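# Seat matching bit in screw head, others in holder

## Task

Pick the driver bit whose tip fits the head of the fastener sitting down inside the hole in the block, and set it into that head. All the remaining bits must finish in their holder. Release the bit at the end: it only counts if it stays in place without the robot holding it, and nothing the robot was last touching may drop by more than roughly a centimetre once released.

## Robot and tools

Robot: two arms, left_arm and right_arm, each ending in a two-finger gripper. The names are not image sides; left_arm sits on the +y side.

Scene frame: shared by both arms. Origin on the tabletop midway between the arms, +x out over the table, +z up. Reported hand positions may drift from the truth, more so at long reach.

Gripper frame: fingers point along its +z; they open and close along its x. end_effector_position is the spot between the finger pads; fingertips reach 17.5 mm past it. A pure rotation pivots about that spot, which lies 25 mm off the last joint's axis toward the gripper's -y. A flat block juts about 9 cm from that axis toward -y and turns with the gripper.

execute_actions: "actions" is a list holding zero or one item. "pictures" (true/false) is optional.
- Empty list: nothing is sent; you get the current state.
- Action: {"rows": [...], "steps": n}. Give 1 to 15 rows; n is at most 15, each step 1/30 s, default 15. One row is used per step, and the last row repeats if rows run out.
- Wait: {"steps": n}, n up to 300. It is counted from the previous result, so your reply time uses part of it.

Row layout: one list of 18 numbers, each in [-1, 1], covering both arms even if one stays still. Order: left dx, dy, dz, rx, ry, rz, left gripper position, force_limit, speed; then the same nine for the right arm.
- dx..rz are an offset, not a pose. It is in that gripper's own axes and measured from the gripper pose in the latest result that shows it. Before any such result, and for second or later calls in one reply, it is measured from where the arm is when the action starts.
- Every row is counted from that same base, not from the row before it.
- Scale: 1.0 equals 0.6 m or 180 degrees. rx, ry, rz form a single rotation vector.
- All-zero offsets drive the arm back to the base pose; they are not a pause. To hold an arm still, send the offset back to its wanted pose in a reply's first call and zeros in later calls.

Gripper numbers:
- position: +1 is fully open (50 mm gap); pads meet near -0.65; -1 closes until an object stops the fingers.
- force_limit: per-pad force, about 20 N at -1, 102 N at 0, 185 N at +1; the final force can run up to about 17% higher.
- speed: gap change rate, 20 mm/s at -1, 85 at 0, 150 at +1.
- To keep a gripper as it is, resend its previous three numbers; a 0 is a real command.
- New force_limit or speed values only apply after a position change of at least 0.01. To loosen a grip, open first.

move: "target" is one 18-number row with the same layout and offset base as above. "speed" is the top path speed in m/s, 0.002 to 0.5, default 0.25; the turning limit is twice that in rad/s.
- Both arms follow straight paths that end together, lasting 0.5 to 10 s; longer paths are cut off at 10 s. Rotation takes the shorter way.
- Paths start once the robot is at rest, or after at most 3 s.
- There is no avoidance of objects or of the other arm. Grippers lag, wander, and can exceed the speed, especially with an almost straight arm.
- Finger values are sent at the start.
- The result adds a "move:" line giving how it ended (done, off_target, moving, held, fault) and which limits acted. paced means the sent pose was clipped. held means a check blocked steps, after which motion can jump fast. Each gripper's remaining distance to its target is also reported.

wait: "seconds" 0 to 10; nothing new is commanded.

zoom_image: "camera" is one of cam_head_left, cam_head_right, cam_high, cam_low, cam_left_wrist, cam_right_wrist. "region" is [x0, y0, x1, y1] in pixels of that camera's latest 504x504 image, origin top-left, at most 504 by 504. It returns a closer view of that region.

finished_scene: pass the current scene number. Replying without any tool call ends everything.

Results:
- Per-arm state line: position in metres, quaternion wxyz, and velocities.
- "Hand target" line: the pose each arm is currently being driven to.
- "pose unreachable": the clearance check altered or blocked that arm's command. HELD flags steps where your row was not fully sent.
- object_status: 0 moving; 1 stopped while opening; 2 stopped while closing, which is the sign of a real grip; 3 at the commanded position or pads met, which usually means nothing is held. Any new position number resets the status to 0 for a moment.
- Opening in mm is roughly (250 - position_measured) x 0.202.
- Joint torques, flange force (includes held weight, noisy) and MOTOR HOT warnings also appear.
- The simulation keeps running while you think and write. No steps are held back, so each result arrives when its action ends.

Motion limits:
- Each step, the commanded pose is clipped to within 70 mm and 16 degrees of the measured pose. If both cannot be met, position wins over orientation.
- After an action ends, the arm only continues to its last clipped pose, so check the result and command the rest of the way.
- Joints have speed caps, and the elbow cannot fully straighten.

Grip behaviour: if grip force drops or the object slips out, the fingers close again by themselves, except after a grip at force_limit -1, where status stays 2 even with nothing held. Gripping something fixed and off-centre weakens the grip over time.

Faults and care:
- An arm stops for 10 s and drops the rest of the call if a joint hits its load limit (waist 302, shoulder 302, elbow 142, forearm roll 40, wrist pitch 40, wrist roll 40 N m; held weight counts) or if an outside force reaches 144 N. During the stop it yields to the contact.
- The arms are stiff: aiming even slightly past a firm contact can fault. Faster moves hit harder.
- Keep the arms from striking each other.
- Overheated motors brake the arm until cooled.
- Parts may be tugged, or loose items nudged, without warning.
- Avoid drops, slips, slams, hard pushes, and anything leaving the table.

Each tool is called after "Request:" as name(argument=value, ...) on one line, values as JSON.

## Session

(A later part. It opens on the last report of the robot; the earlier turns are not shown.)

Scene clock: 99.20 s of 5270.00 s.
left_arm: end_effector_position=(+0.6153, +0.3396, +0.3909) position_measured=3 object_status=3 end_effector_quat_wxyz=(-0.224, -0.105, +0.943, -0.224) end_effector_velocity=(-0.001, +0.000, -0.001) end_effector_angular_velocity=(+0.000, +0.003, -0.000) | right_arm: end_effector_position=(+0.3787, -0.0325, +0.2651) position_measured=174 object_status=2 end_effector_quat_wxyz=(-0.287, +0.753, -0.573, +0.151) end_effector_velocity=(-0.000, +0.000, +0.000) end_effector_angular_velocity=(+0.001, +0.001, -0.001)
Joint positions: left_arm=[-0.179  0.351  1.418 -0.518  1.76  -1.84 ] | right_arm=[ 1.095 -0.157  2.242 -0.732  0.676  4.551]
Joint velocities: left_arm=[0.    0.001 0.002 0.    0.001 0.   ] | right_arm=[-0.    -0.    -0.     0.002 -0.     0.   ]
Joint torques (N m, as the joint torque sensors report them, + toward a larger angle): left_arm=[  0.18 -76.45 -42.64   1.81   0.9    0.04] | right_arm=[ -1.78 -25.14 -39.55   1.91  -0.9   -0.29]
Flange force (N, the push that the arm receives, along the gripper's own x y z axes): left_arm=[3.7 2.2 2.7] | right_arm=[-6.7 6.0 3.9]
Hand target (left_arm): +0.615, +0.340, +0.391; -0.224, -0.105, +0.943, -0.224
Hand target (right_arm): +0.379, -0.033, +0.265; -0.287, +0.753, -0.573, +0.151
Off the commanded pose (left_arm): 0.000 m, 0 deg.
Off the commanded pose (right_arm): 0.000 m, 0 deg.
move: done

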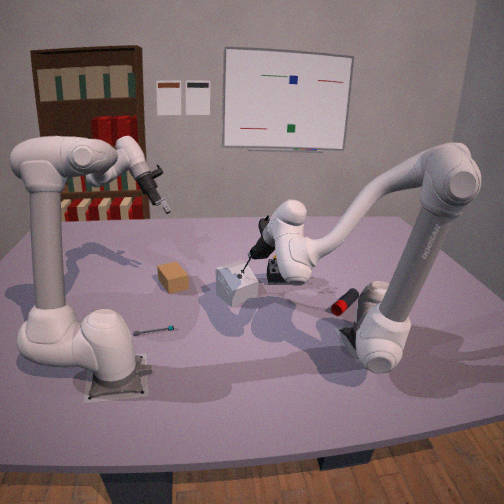

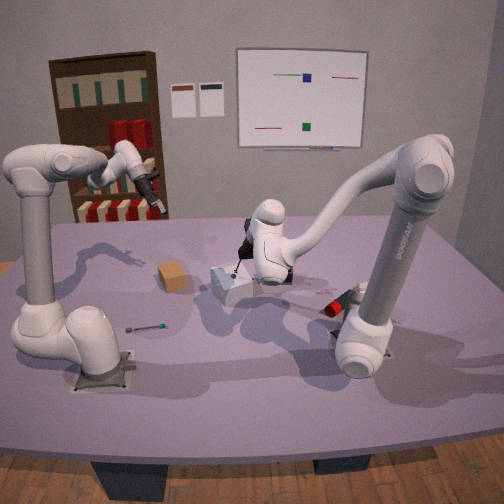

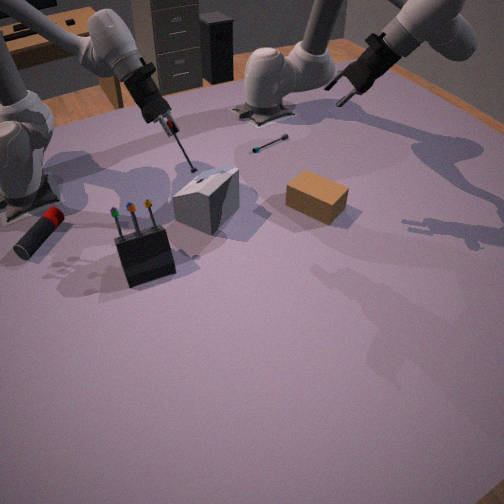

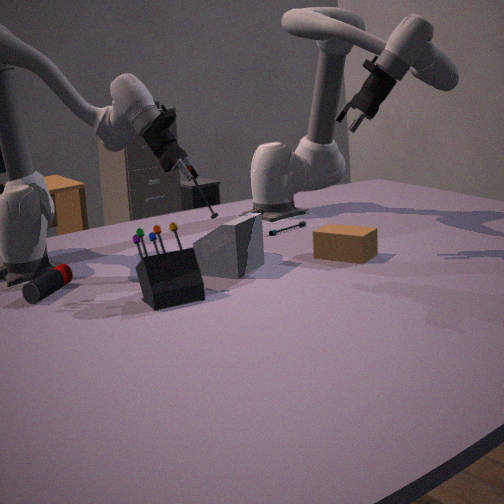

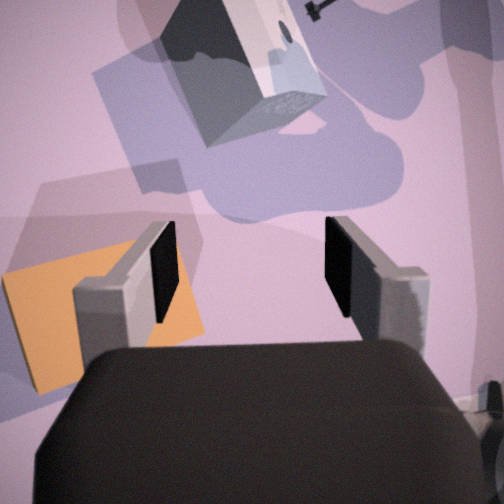

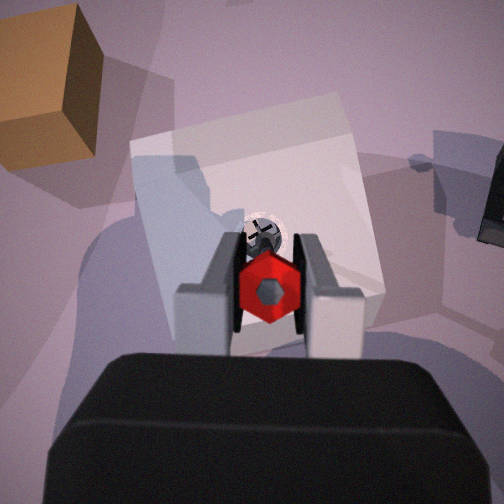

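Request:
move(target=[0,0,0,0,0,0,1,0,0,-0.0048,0.0036,0.025,0,0,0,-1,-0.5,-0.5], speed=0.04)

Request:
move(target=[0,0,0,0,0,0,1,0,0,-0.002,0.0097,0.066,0,0,0,-1,-0.5,-0.5], speed=0.03)

Request:
zoom_image(camera="cam_right_wrist", region=[225,200,305,280])

Scene clock: 102.37 s of 5270.00 s.
left_arm: end_effector_position=(+0.6153, +0.3396, +0.3909) position_measured=3 object_status=3 end_effector_quat_wxyz=(-0.224, -0.105, +0.943, -0.224) end_effector_velocity=(-0.000, +0.001, -0.001) end_effector_angular_velocity=(+0.002, +0.001, +0.000) | right_arm: end_effector_position=(+0.3845, -0.0263, +0.2523) position_measured=174 object_status=2 end_effector_quat_wxyz=(-0.287, +0.753, -0.573, +0.151) end_effector_velocity=(+0.001, -0.001, -0.001) end_effector_angular_velocity=(-0.000, +0.001, -0.003)
Joint positions: left_arm=[-0.179  0.351  1.418 -0.518  1.76  -1.84 ] | right_arm=[ 1.087 -0.13   2.247 -0.757  0.648  4.578]
Joint velocities: left_arm=[ 0.001  0.     0.001  0.002 -0.     0.   ] | right_arm=[-0.002  0.     0.     0.001 -0.    -0.   ]
Joint torques (N m, as the joint torque sensors report them, + toward a larger angle): left_arm=[  1.86 -78.09 -42.5    2.09   1.12  -0.04] | right_arm=[ -0.77 -28.26 -38.34   1.7   -0.4   -0.4 ]
Flange force (N, the push that the arm receives, along the gripper's own x y z axes): left_arm=[1.3 -0.7 3.4] | right_arm=[-6.7 4.0 8.2]
Hand target (left_arm): +0.615, +0.340, +0.391; -0.224, -0.105, +0.943, -0.224
Hand target (right_arm): +0.385, -0.026, +0.252; -0.287, +0.753, -0.573, +0.151
Off the commanded pose (left_arm): 0.000 m, 0 deg.
Off the commanded pose (right_arm): 0.000 m, 0 deg.
move: done

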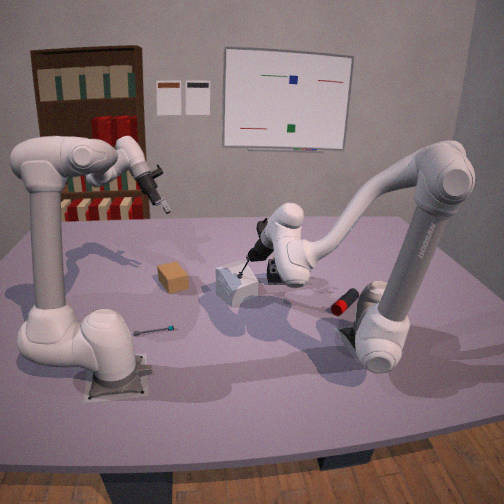

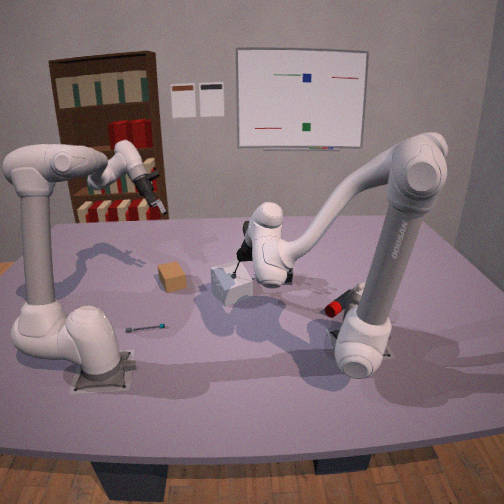

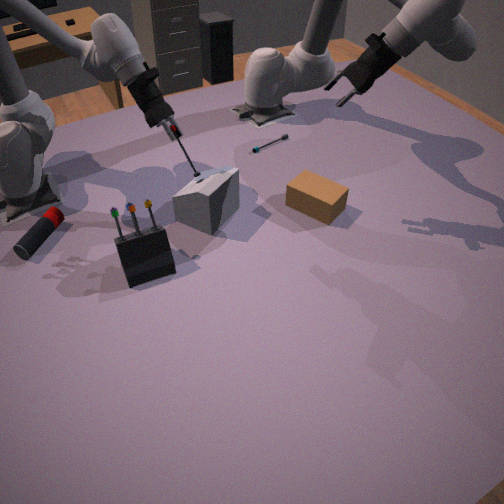

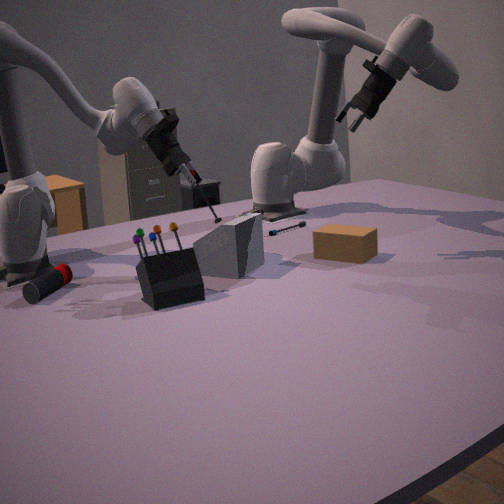

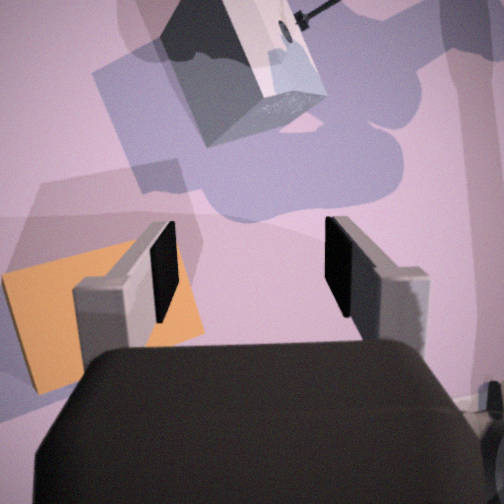

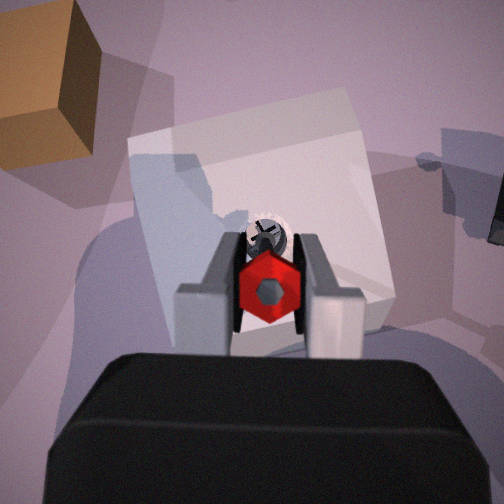

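Scene clock: 103.93 s of 5270.00 s.
left_arm: end_effector_position=(+0.6153, +0.3396, +0.3909) position_measured=3 object_status=3 end_effector_quat_wxyz=(-0.224, -0.105, +0.943, -0.224) end_effector_velocity=(+0.000, -0.000, -0.000) end_effector_angular_velocity=(+0.000, -0.000, -0.000) | right_arm: end_effector_position=(+0.4017, -0.0160, +0.2176) position_measured=174 object_status=2 end_effector_quat_wxyz=(-0.287, +0.753, -0.573, +0.151) end_effector_velocity=(-0.000, -0.000, -0.000) end_effector_angular_velocity=(+0.001, +0.002, -0.002)
Joint positions: left_arm=[-0.179  0.351  1.418 -0.518  1.76  -1.84 ] | right_arm=[ 1.058 -0.064  2.263 -0.834  0.573  4.652]
Joint velocities: left_arm=[-0.001  0.001 -0.001  0.    -0.    -0.   ] | right_arm=[-0.     0.     0.     0.002  0.     0.001]
Joint torques (N m, as the joint torque sensors report them, + toward a larger angle): left_arm=[  0.44 -77.69 -42.88   2.03   0.94   0.18] | right_arm=[ -0.78 -33.65 -35.68   1.78  -0.7   -0.41]
Flange force (N, the push that the arm receives, along the gripper's own x y z axes): left_arm=[2.0 1.0 3.1] | right_arm=[-7.9 4.3 10.0]
Hand target (left_arm): +0.615, +0.340, +0.391; -0.224, -0.105, +0.943, -0.224
Hand target (right_arm): +0.402, -0.016, +0.218; -0.287, +0.753, -0.573, +0.151
Off the commanded pose (left_arm): 0.000 m, 0 deg.
Off the commanded pose (right_arm): 0.000 m, 0 deg.
move: done

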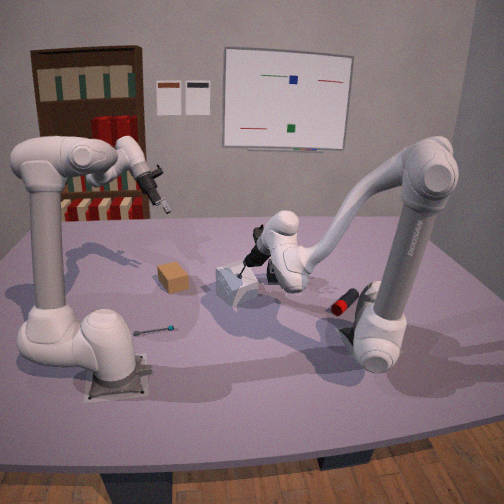

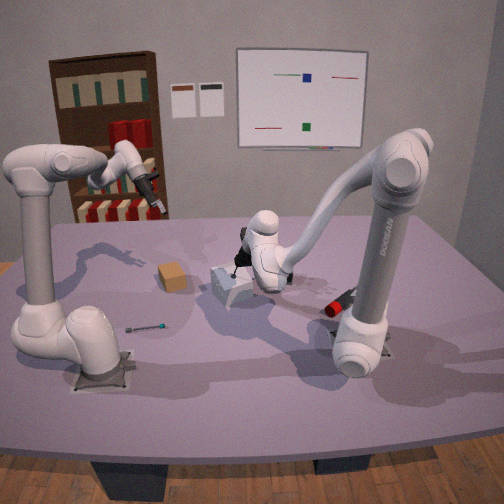

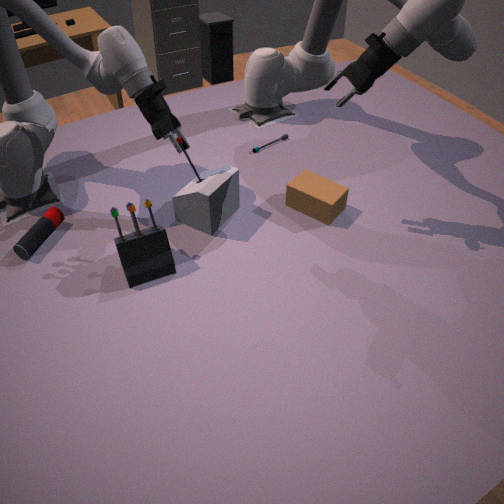

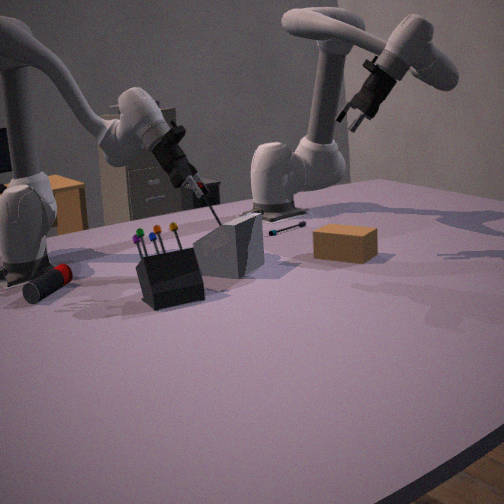

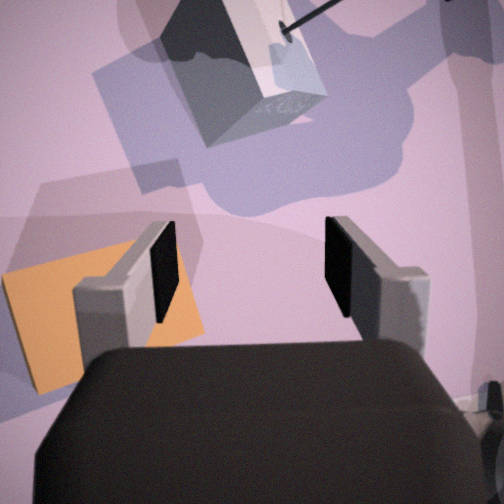

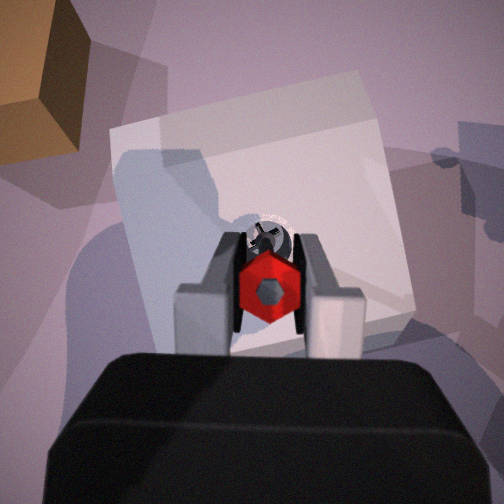

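Region (225, 200, 305, 280) of cam_right_wrist's 504x504 image, scaled by 6.300, with more detail than that image has.

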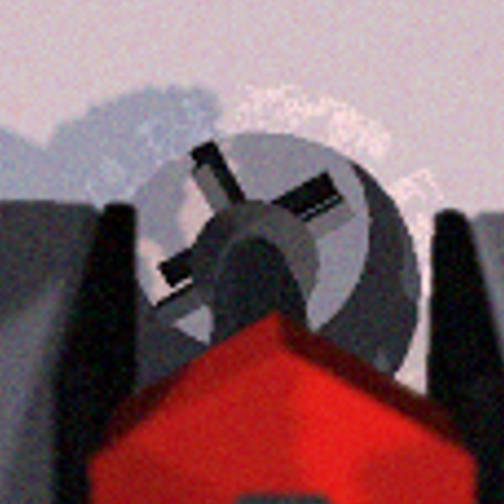

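Request:
move(target=[0,0,0,0,0,0,1,0,0,-0.001,0.0048,0.033,0,0,0,-1,-0.5,-0.5], speed=0.02)

Request:
zoom_image(camera="cam_right_wrist", region=[235,210,295,270])

Scene clock: 108.80 s of 5270.00 s.
left_arm: end_effector_position=(+0.6153, +0.3396, +0.3909) position_measured=3 object_status=3 end_effector_quat_wxyz=(-0.224, -0.105, +0.943, -0.224) end_effector_velocity=(+0.001, +0.000, +0.000) end_effector_angular_velocity=(-0.001, -0.001, +0.001) | right_arm: end_effector_position=(+0.4103, -0.0108, +0.2004) position_measured=174 object_status=2 end_effector_quat_wxyz=(-0.287, +0.753, -0.573, +0.151) end_effector_velocity=(+0.001, -0.000, +0.000) end_effector_angular_velocity=(+0.000, -0.000, -0.002)
Joint positions: left_arm=[-0.179  0.351  1.418 -0.518  1.76  -1.84 ] | right_arm=[ 1.045 -0.029  2.269 -0.88   0.538  4.697]
Joint velocities: left_arm=[ 0.     0.    -0.001 -0.    -0.     0.   ] | right_arm=[-0.001  0.    -0.001 -0.     0.     0.001]
Joint torques (N m, as the joint torque sensors report them, + toward a larger angle): left_arm=[  2.11 -77.73 -41.92   1.86   1.14  -0.16] | right_arm=[ -0.98 -34.45 -34.43   1.54  -0.51  -0.72]
Flange force (N, the push that the arm receives, along the gripper's own x y z axes): left_arm=[1.0 -1.3 2.3] | right_arm=[-6.2 5.7 8.0]
Hand target (left_arm): +0.615, +0.340, +0.391; -0.224, -0.105, +0.943, -0.224
Hand target (right_arm): +0.410, -0.011, +0.200; -0.287, +0.753, -0.573, +0.151
Off the commanded pose (left_arm): 0.000 m, 0 deg.
Off the commanded pose (right_arm): 0.000 m, 0 deg.
After step 90, 0.63 s passed at rest.
move: done

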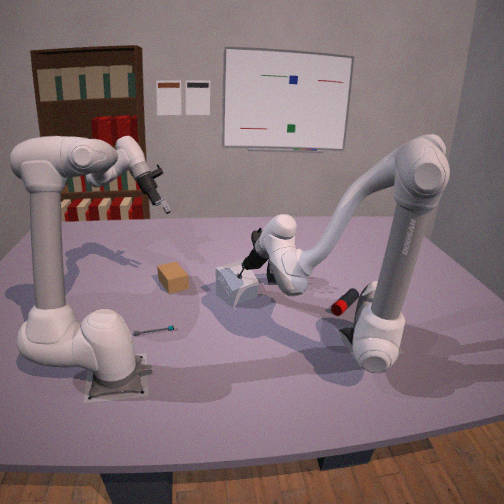

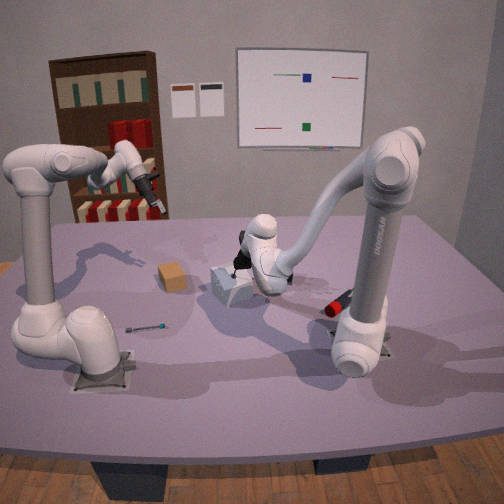

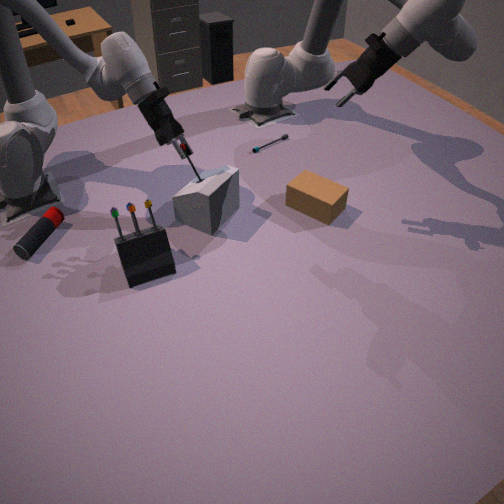

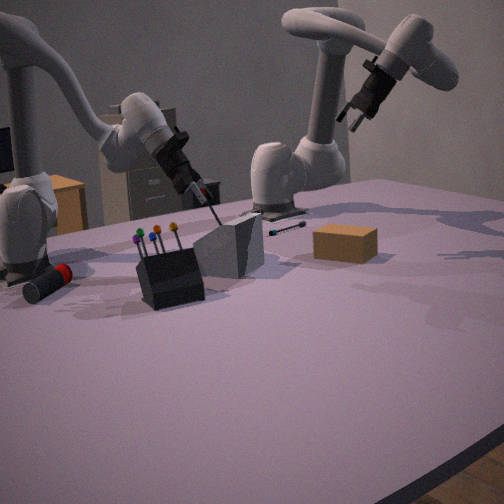

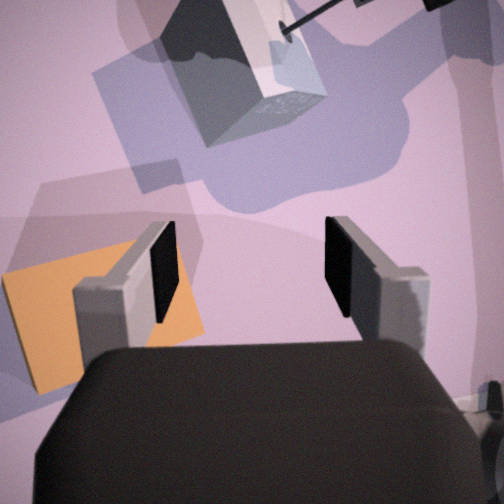

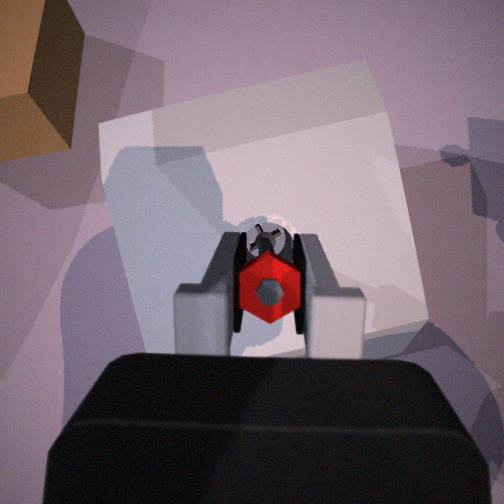

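Region (235, 210, 295, 270) of cam_right_wrist's 504x504 image, scaled by 8.400, with more detail than that image has.

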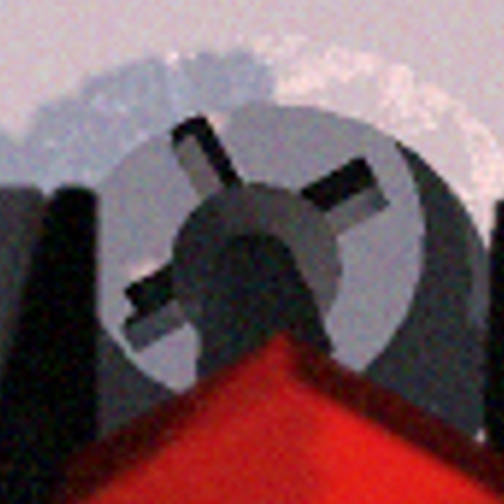

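Request:
move(target=[0,0,0,0,0,0,1,0,0,-0.0005,0.0024,0.0165,0,0,0,-1,-0.5,-0.5], speed=0.01)

Request:
zoom_image(camera="cam_right_wrist", region=[235,210,295,270])

Scene clock: 113.07 s of 5270.00 s.
left_arm: end_effector_position=(+0.6153, +0.3396, +0.3909) position_measured=3 object_status=3 end_effector_quat_wxyz=(-0.224, -0.105, +0.943, -0.224) end_effector_velocity=(-0.001, -0.000, +0.000) end_effector_angular_velocity=(+0.000, +0.001, -0.001) | right_arm: end_effector_position=(+0.4147, -0.0083, +0.1917) position_measured=174 object_status=2 end_effector_quat_wxyz=(-0.287, +0.753, -0.573, +0.151) end_effector_velocity=(+0.001, -0.000, +0.000) end_effector_angular_velocity=(+0.001, +0.001, -0.003)
Joint positions: left_arm=[-0.179  0.351  1.418 -0.518  1.76  -1.84 ] | right_arm=[ 1.038 -0.011  2.272 -0.906  0.521  4.722]
Joint velocities: left_arm=[-0.001 -0.     0.001  0.     0.001 -0.   ] | right_arm=[-0.002  0.    -0.001  0.002 -0.    -0.   ]
Joint torques (N m, as the joint torque sensors report them, + toward a larger angle): left_arm=[  2.41 -76.96 -43.     1.92   0.82   0.17] | right_arm=[ -0.77 -37.26 -33.55   1.44  -0.51  -0.55]
Flange force (N, the push that the arm receives, along the gripper's own x y z axes): left_arm=[3.7 -0.5 4.5] | right_arm=[-7.5 5.0 10.8]
Hand target (left_arm): +0.615, +0.340, +0.391; -0.224, -0.105, +0.943, -0.224
Hand target (right_arm): +0.415, -0.008, +0.192; -0.287, +0.753, -0.573, +0.151
Off the commanded pose (left_arm): 0.000 m, 0 deg.
Off the commanded pose (right_arm): 0.000 m, 0 deg.
After step 90, 0.03 s passed at rest.
move: done

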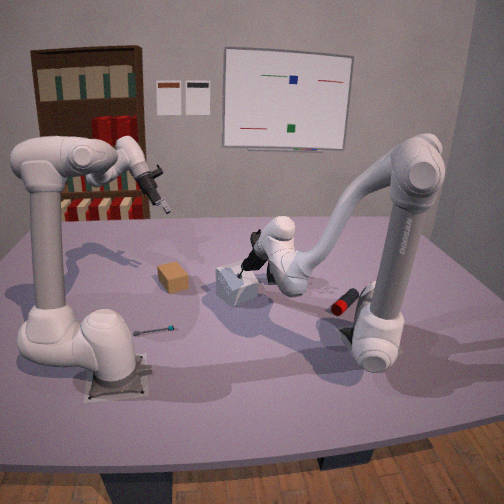

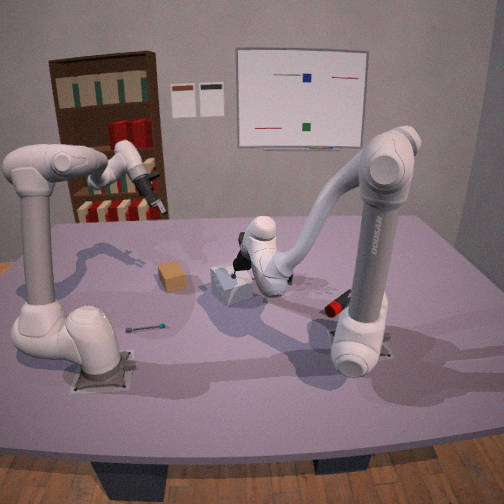

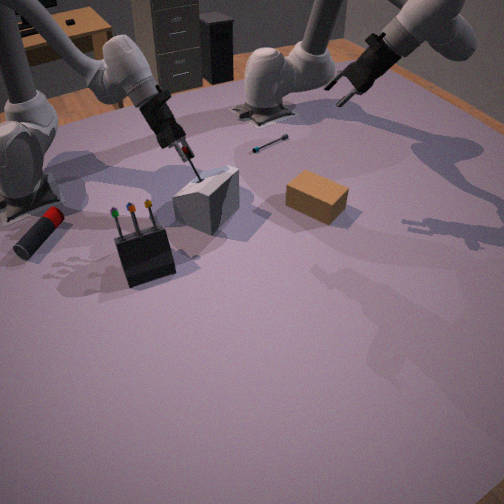

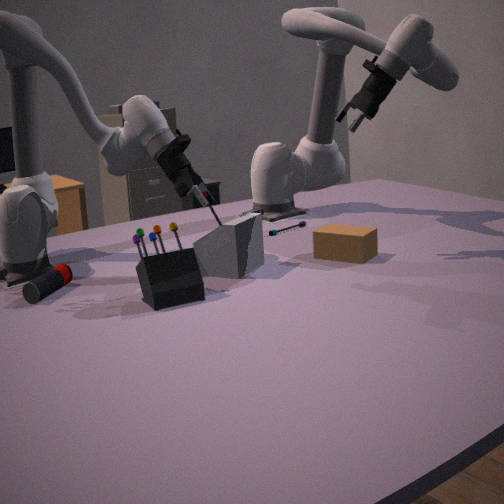

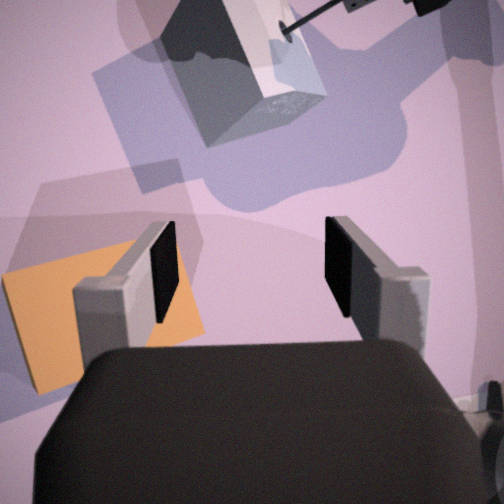

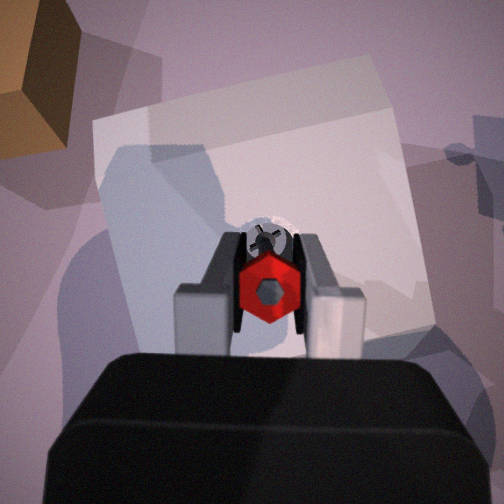

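Region (235, 210, 295, 270) of cam_right_wrist's 504x504 image, scaled by 8.400, with more detail than that image has.

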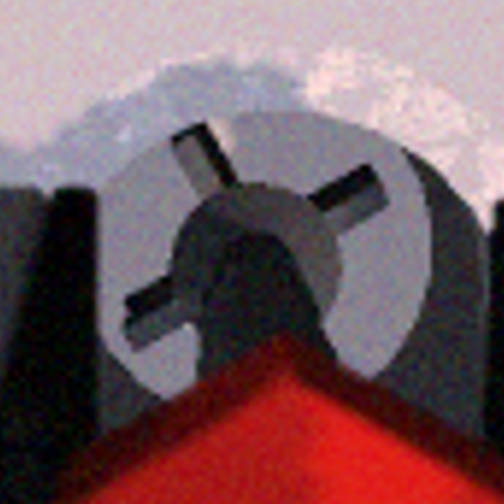

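Request:
move(target=[0,0,0,0,0,0,1,0,0,0.0001,0.001,0.0066,0,0,0,-1,-0.5,-0.5], speed=0.005)

Request:
zoom_image(camera="cam_right_wrist", region=[235,210,295,270])

Scene clock: 120.20 s of 5270.00 s.
left_arm: end_effector_position=(+0.6153, +0.3396, +0.3909) position_measured=3 object_status=3 end_effector_quat_wxyz=(-0.224, -0.105, +0.943, -0.224) end_effector_velocity=(-0.001, -0.001, -0.000) end_effector_angular_velocity=(-0.002, +0.003, +0.000) | right_arm: end_effector_position=(+0.4164, -0.0074, +0.1882) position_measured=174 object_status=2 end_effector_quat_wxyz=(-0.287, +0.753, -0.573, +0.151) end_effector_velocity=(+0.001, -0.001, -0.000) end_effector_angular_velocity=(-0.000, +0.001, -0.002)
Joint positions: left_arm=[-0.179  0.351  1.418 -0.518  1.76  -1.84 ] | right_arm=[ 1.035 -0.004  2.273 -0.917  0.514  4.733]
Joint velocities: left_arm=[-0.001 -0.001  0.002 -0.002  0.001 -0.002] | right_arm=[-0.002  0.001 -0.     0.001 -0.    -0.   ]
Joint torques (N m, as the joint torque sensors report them, + toward a larger angle): left_arm=[  1.22 -80.07 -43.72   2.35   0.69  -0.07] | right_arm=[ -1.44 -35.44 -33.95   1.21  -0.27  -0.51]
Flange force (N, the push that the arm receives, along the gripper's own x y z axes): left_arm=[-0.1 0.6 4.1] | right_arm=[-4.7 6.0 6.1]
Hand target (left_arm): +0.615, +0.340, +0.391; -0.224, -0.105, +0.943, -0.224
Hand target (right_arm): +0.416, -0.007, +0.188; -0.287, +0.753, -0.573, +0.151
Off the commanded pose (left_arm): 0.000 m, 0 deg.
Off the commanded pose (right_arm): 0.000 m, 0 deg.
After step 90, 3.10 s passed at rest.
move: done

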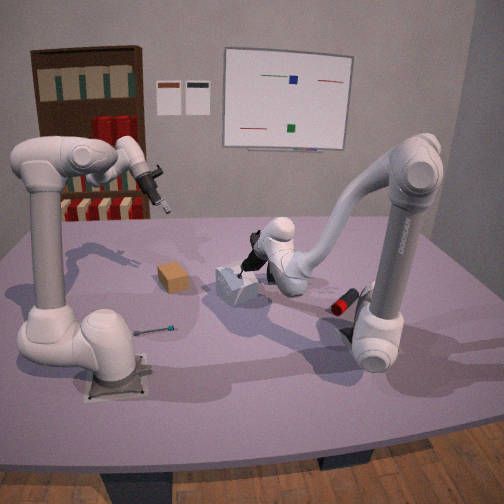

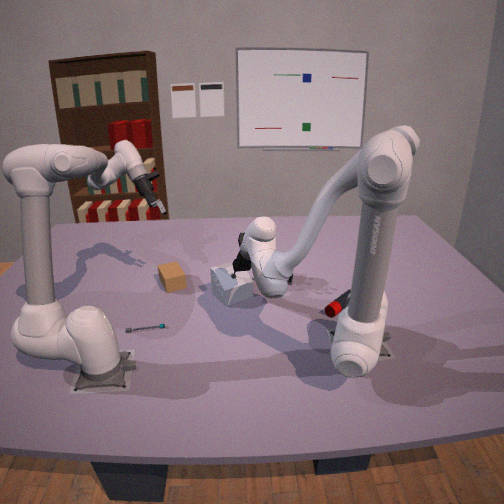

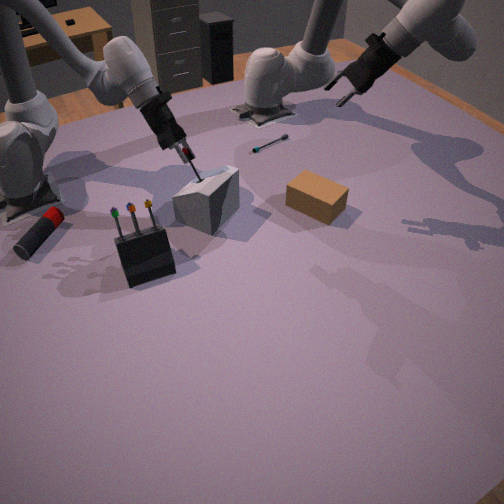

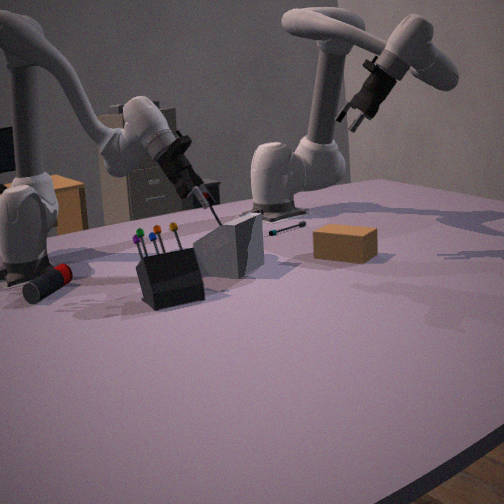

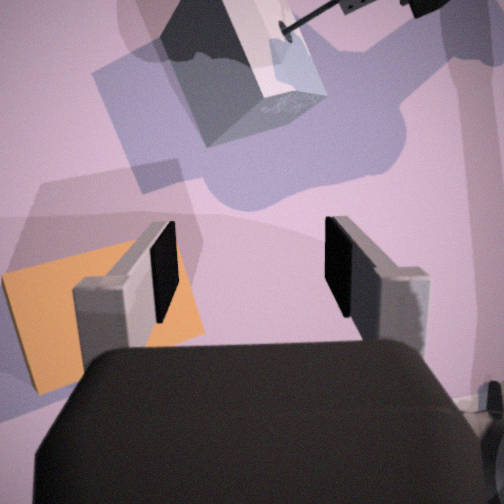

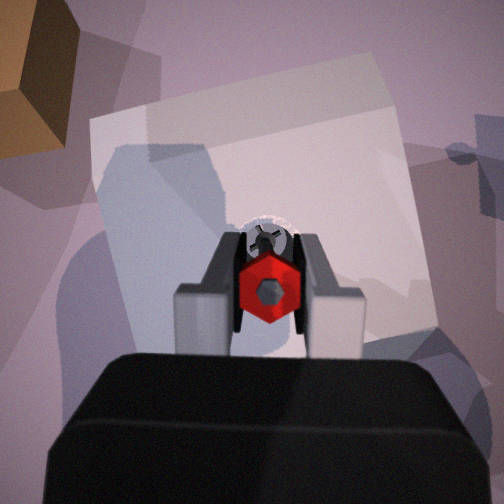

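Region (235, 210, 295, 270) of cam_right_wrist's 504x504 image, scaled by 8.400, with more detail than that image has.

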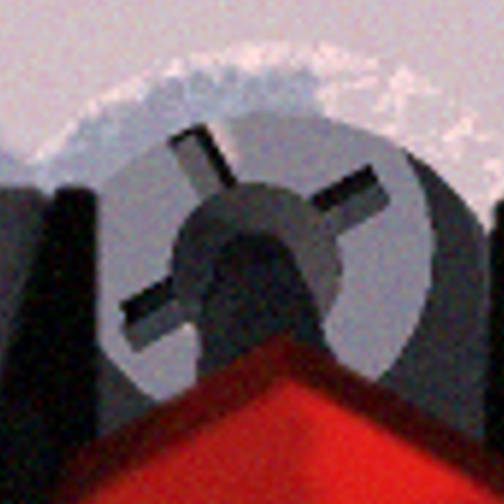

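Continue in 1.5 mm steps.

Request:
execute_actions(actions=[{"rows":[[0,0,0,0,0,0,1,0,0,-0.00007,0.00036,0.0025,0,0,0,-1,-0.5,-0.5]],"steps":15}], pictures=false)

Scene clock: 122.60 s of 5270.00 s.
left_arm: end_effector_position=(+0.6153, +0.3396, +0.3909) position_measured=3 object_status=3 end_effector_quat_wxyz=(-0.224, -0.105, +0.943, -0.224) end_effector_velocity=(+0.001, +0.000, -0.001) end_effector_angular_velocity=(+0.001, +0.001, +0.000) | right_arm: end_effector_position=(+0.4171, -0.0070, +0.1869) position_measured=174 object_status=2 end_effector_quat_wxyz=(-0.287, +0.753, -0.573, +0.151) end_effector_velocity=(+0.001, -0.001, -0.001) end_effector_angular_velocity=(-0.001, +0.001, -0.003)
Joint positions: left_arm=[-0.179  0.351  1.418 -0.518  1.76  -1.84 ] | right_arm=[ 1.034 -0.001  2.273 -0.921  0.512  4.737]
Joint velocities: left_arm=[ 0.     0.002 -0.001  0.001  0.    -0.   ] | right_arm=[-0.002  0.     0.001  0.001  0.    -0.   ]
Joint torques (N m, as the joint torque sensors report them, + toward a larger angle): left_arm=[  1.72 -79.86 -42.41   1.98   0.81   0.03] | right_arm=[  0.46 -35.42 -33.26   1.23  -0.52  -0.75]
Flange force (N, the push that the arm receives, along the gripper's own x y z axes): left_arm=[-2.1 -1.4 1.8] | right_arm=[-2.7 3.5 7.6]
Hand target (left_arm): +0.615, +0.340, +0.391; -0.224, -0.105, +0.943, -0.224
Hand target (right_arm): +0.417, -0.007, +0.187; -0.287, +0.753, -0.573, +0.151
Off the commanded pose (left_arm): 0.000 m, 0 deg.
Off the commanded pose (right_arm): 0.000 m, 0 deg.
Steps of this call (steps 1 to 57: nothing new was sent; steps 58 to 72: all 15 steps of this action). Readings (end_effector_position | what the end effector reports):
58: left_arm (+0.6153, +0.3396, +0.3909) | right_arm (+0.4165, -0.0073, +0.1880) | left_arm position_measured=3 object_status=3 | right_arm position_measured=174 object_status=2
59: left_arm (+0.6153, +0.3396, +0.3909) | right_arm (+0.4169, -0.0070, +0.1872) | left_arm position_measured=3 object_status=3 | right_arm position_measured=174 object_status=2
61: left_arm (+0.6153, +0.3396, +0.3909) | right_arm (+0.4171, -0.0070, +0.1869) | left_arm position_measured=3 object_status=3 | right_arm position_measured=174 object_status=2
65: left_arm (+0.6153, +0.3396, +0.3909) | right_arm (+0.4171, -0.0070, +0.1869) | left_arm position_measured=3 object_status=3 | right_arm position_measured=174 object_status=2
72: the state above

Request:
execute_actions(actions=[{"rows":[[0,0,0,0,0,0,1,0,0,-0.00007,0.00036,0.0025,0,0,0,-1,-0.5,-0.5]],"steps":10}], pictures=false)

Scene clock: 124.57 s of 5270.00 s.
left_arm: end_effector_position=(+0.6153, +0.3396, +0.3909) position_measured=3 object_status=3 end_effector_quat_wxyz=(-0.224, -0.105, +0.943, -0.224) end_effector_velocity=(+0.000, +0.001, +0.001) end_effector_angular_velocity=(-0.001, -0.002, +0.003) | right_arm: end_effector_position=(+0.4177, -0.0066, +0.1856) position_measured=174 object_status=2 end_effector_quat_wxyz=(-0.287, +0.753, -0.573, +0.151) end_effector_velocity=(+0.000, -0.000, -0.000) end_effector_angular_velocity=(+0.000, +0.001, -0.001)
Joint positions: left_arm=[-0.179  0.351  1.418 -0.518  1.76  -1.84 ] | right_arm=[ 1.033  0.002  2.274 -0.925  0.51   4.741]
Joint velocities: left_arm=[ 0.002 -0.001 -0.001 -0.001 -0.    -0.001] | right_arm=[-0.001  0.     0.     0.    -0.     0.   ]
Joint torques (N m, as the joint torque sensors report them, + toward a larger angle): left_arm=[ -0.7  -76.16 -41.9    2.24   0.69   0.24] | right_arm=[  0.1  -35.56 -32.8    1.18  -0.32  -0.36]
Flange force (N, the push that the arm receives, along the gripper's own x y z axes): left_arm=[3.7 2.0 0.1] | right_arm=[-3.2 2.0 5.9]
Hand target (left_arm): +0.615, +0.340, +0.391; -0.224, -0.105, +0.943, -0.224
Hand target (right_arm): +0.418, -0.007, +0.186; -0.287, +0.753, -0.573, +0.151
Off the commanded pose (left_arm): 0.000 m, 0 deg.
Off the commanded pose (right_arm): 0.000 m, 0 deg.
Steps of this call (steps 1 to 49: nothing new was sent; steps 50 to 59: all 10 steps of this action). Readings (end_effector_position | what the end effector reports):
50: left_arm (+0.6153, +0.3396, +0.3909) | right_arm (+0.4172, -0.0069, +0.1868) | left_arm position_measured=3 object_status=3 | right_arm position_measured=174 object_status=2
51: left_arm (+0.6153, +0.3396, +0.3909) | right_arm (+0.4176, -0.0066, +0.1861) | left_arm position_measured=3 object_status=3 | right_arm position_measured=174 object_status=2
53: left_arm (+0.6153, +0.3396, +0.3909) | right_arm (+0.4178, -0.0066, +0.1857) | left_arm position_measured=3 object_status=3 | right_arm position_measured=174 object_status=2
57: left_arm (+0.6153, +0.3396, +0.3909) | right_arm (+0.4177, -0.0066, +0.1857) | left_arm position_measured=3 object_status=3 | right_arm position_measured=174 object_status=2
59: the state above

Request:
execute_actions(actions=[{"rows":[[0,0,0,0,0,0,1,0,0,-0.00007,0.00036,0.0025,0,0,0,-1,-0.5,-0.5]],"steps":10}])

Request:
zoom_image(camera="cam_right_wrist", region=[235,210,295,270])

Scene clock: 126.90 s of 5270.00 s.
left_arm: end_effector_position=(+0.6153, +0.3396, +0.3909) position_measured=3 object_status=3 end_effector_quat_wxyz=(-0.224, -0.105, +0.943, -0.224) end_effector_velocity=(+0.000, +0.001, -0.000) end_effector_angular_velocity=(+0.001, +0.001, +0.001) | right_arm: end_effector_position=(+0.4184, -0.0062, +0.1843) position_measured=174 object_status=2 end_effector_quat_wxyz=(-0.287, +0.753, -0.573, +0.151) end_effector_velocity=(+0.001, -0.001, -0.000) end_effector_angular_velocity=(-0.000, +0.001, -0.002)
Joint positions: left_arm=[-0.179  0.351  1.418 -0.518  1.76  -1.84 ] | right_arm=[ 1.032  0.005  2.274 -0.929  0.507  4.745]
Joint velocities: left_arm=[ 0.001  0.     0.     0.001  0.    -0.001] | right_arm=[-0.001  0.     0.     0.001  0.    -0.   ]
Joint torques (N m, as the joint torque sensors report them, + toward a larger angle): left_arm=[  0.76 -77.01 -42.33   2.09   0.81   0.06] | right_arm=[ -3.06 -36.31 -33.98   1.32  -0.29  -0.45]
Flange force (N, the push that the arm receives, along the gripper's own x y z axes): left_arm=[2.8 0.6 2.2] | right_arm=[-7.0 9.3 5.1]
Hand target (left_arm): +0.615, +0.340, +0.391; -0.224, -0.105, +0.943, -0.224
Hand target (right_arm): +0.418, -0.006, +0.184; -0.287, +0.753, -0.573, +0.151
Off the commanded pose (left_arm): 0.000 m, 0 deg.
Off the commanded pose (right_arm): 0.000 m, 0 deg.
Steps of this call (steps 1 to 60: nothing new was sent; steps 61 to 70: all 10 steps of this action). Readings (end_effector_position | what the end effector reports):
61: left_arm (+0.6153, +0.3396, +0.3909) | right_arm (+0.4178, -0.0065, +0.1854) | left_arm position_measured=3 object_status=3 | right_arm position_measured=174 object_status=2
62: left_arm (+0.6153, +0.3396, +0.3909) | right_arm (+0.4181, -0.0061, +0.1846) | left_arm position_measured=3 object_status=3 | right_arm position_measured=174 object_status=2
64: left_arm (+0.6153, +0.3396, +0.3909) | right_arm (+0.4183, -0.0062, +0.1843) | left_arm position_measured=3 object_status=3 | right_arm position_measured=174 object_status=2
68: left_arm (+0.6153, +0.3396, +0.3909) | right_arm (+0.4184, -0.0062, +0.1843) | left_arm position_measured=3 object_status=3 | right_arm position_measured=174 object_status=2
70: the state above

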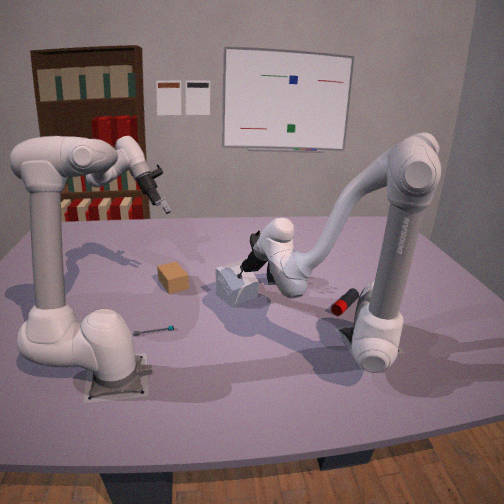

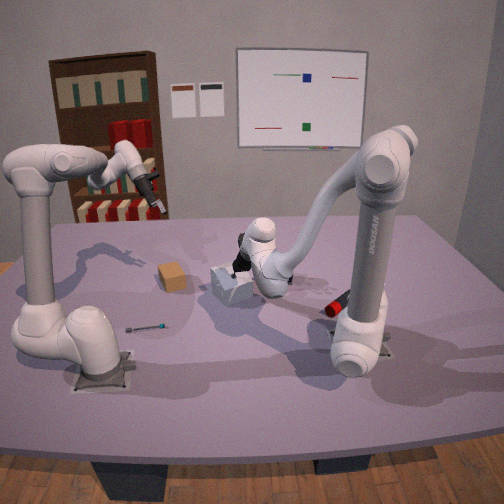

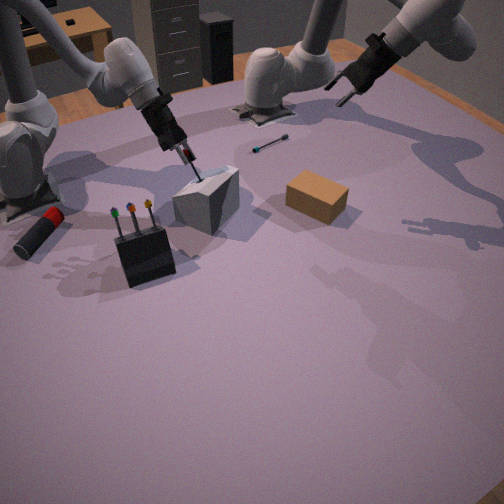

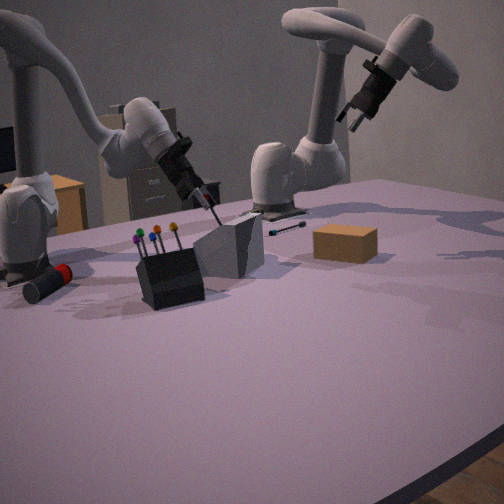

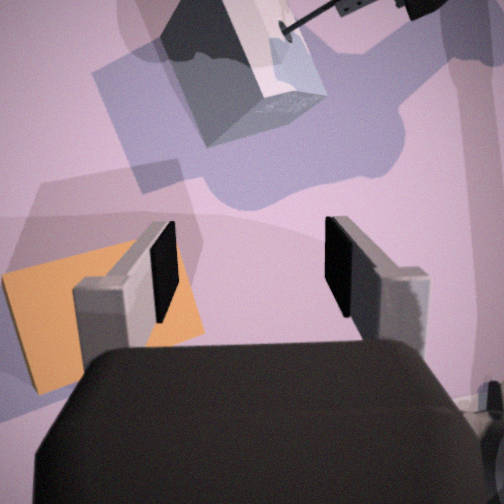

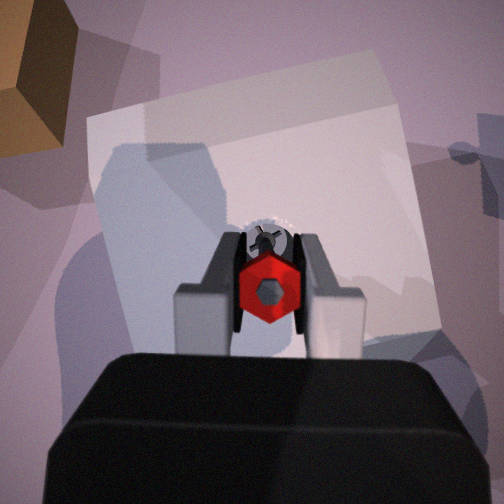

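Region (235, 210, 295, 270) of cam_right_wrist's 504x504 image, scaled by 8.400, with more detail than that image has.

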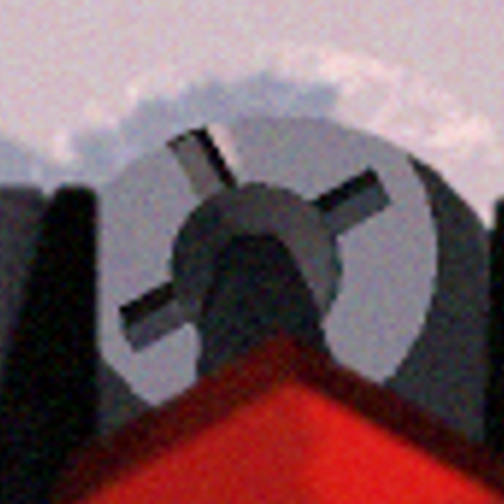

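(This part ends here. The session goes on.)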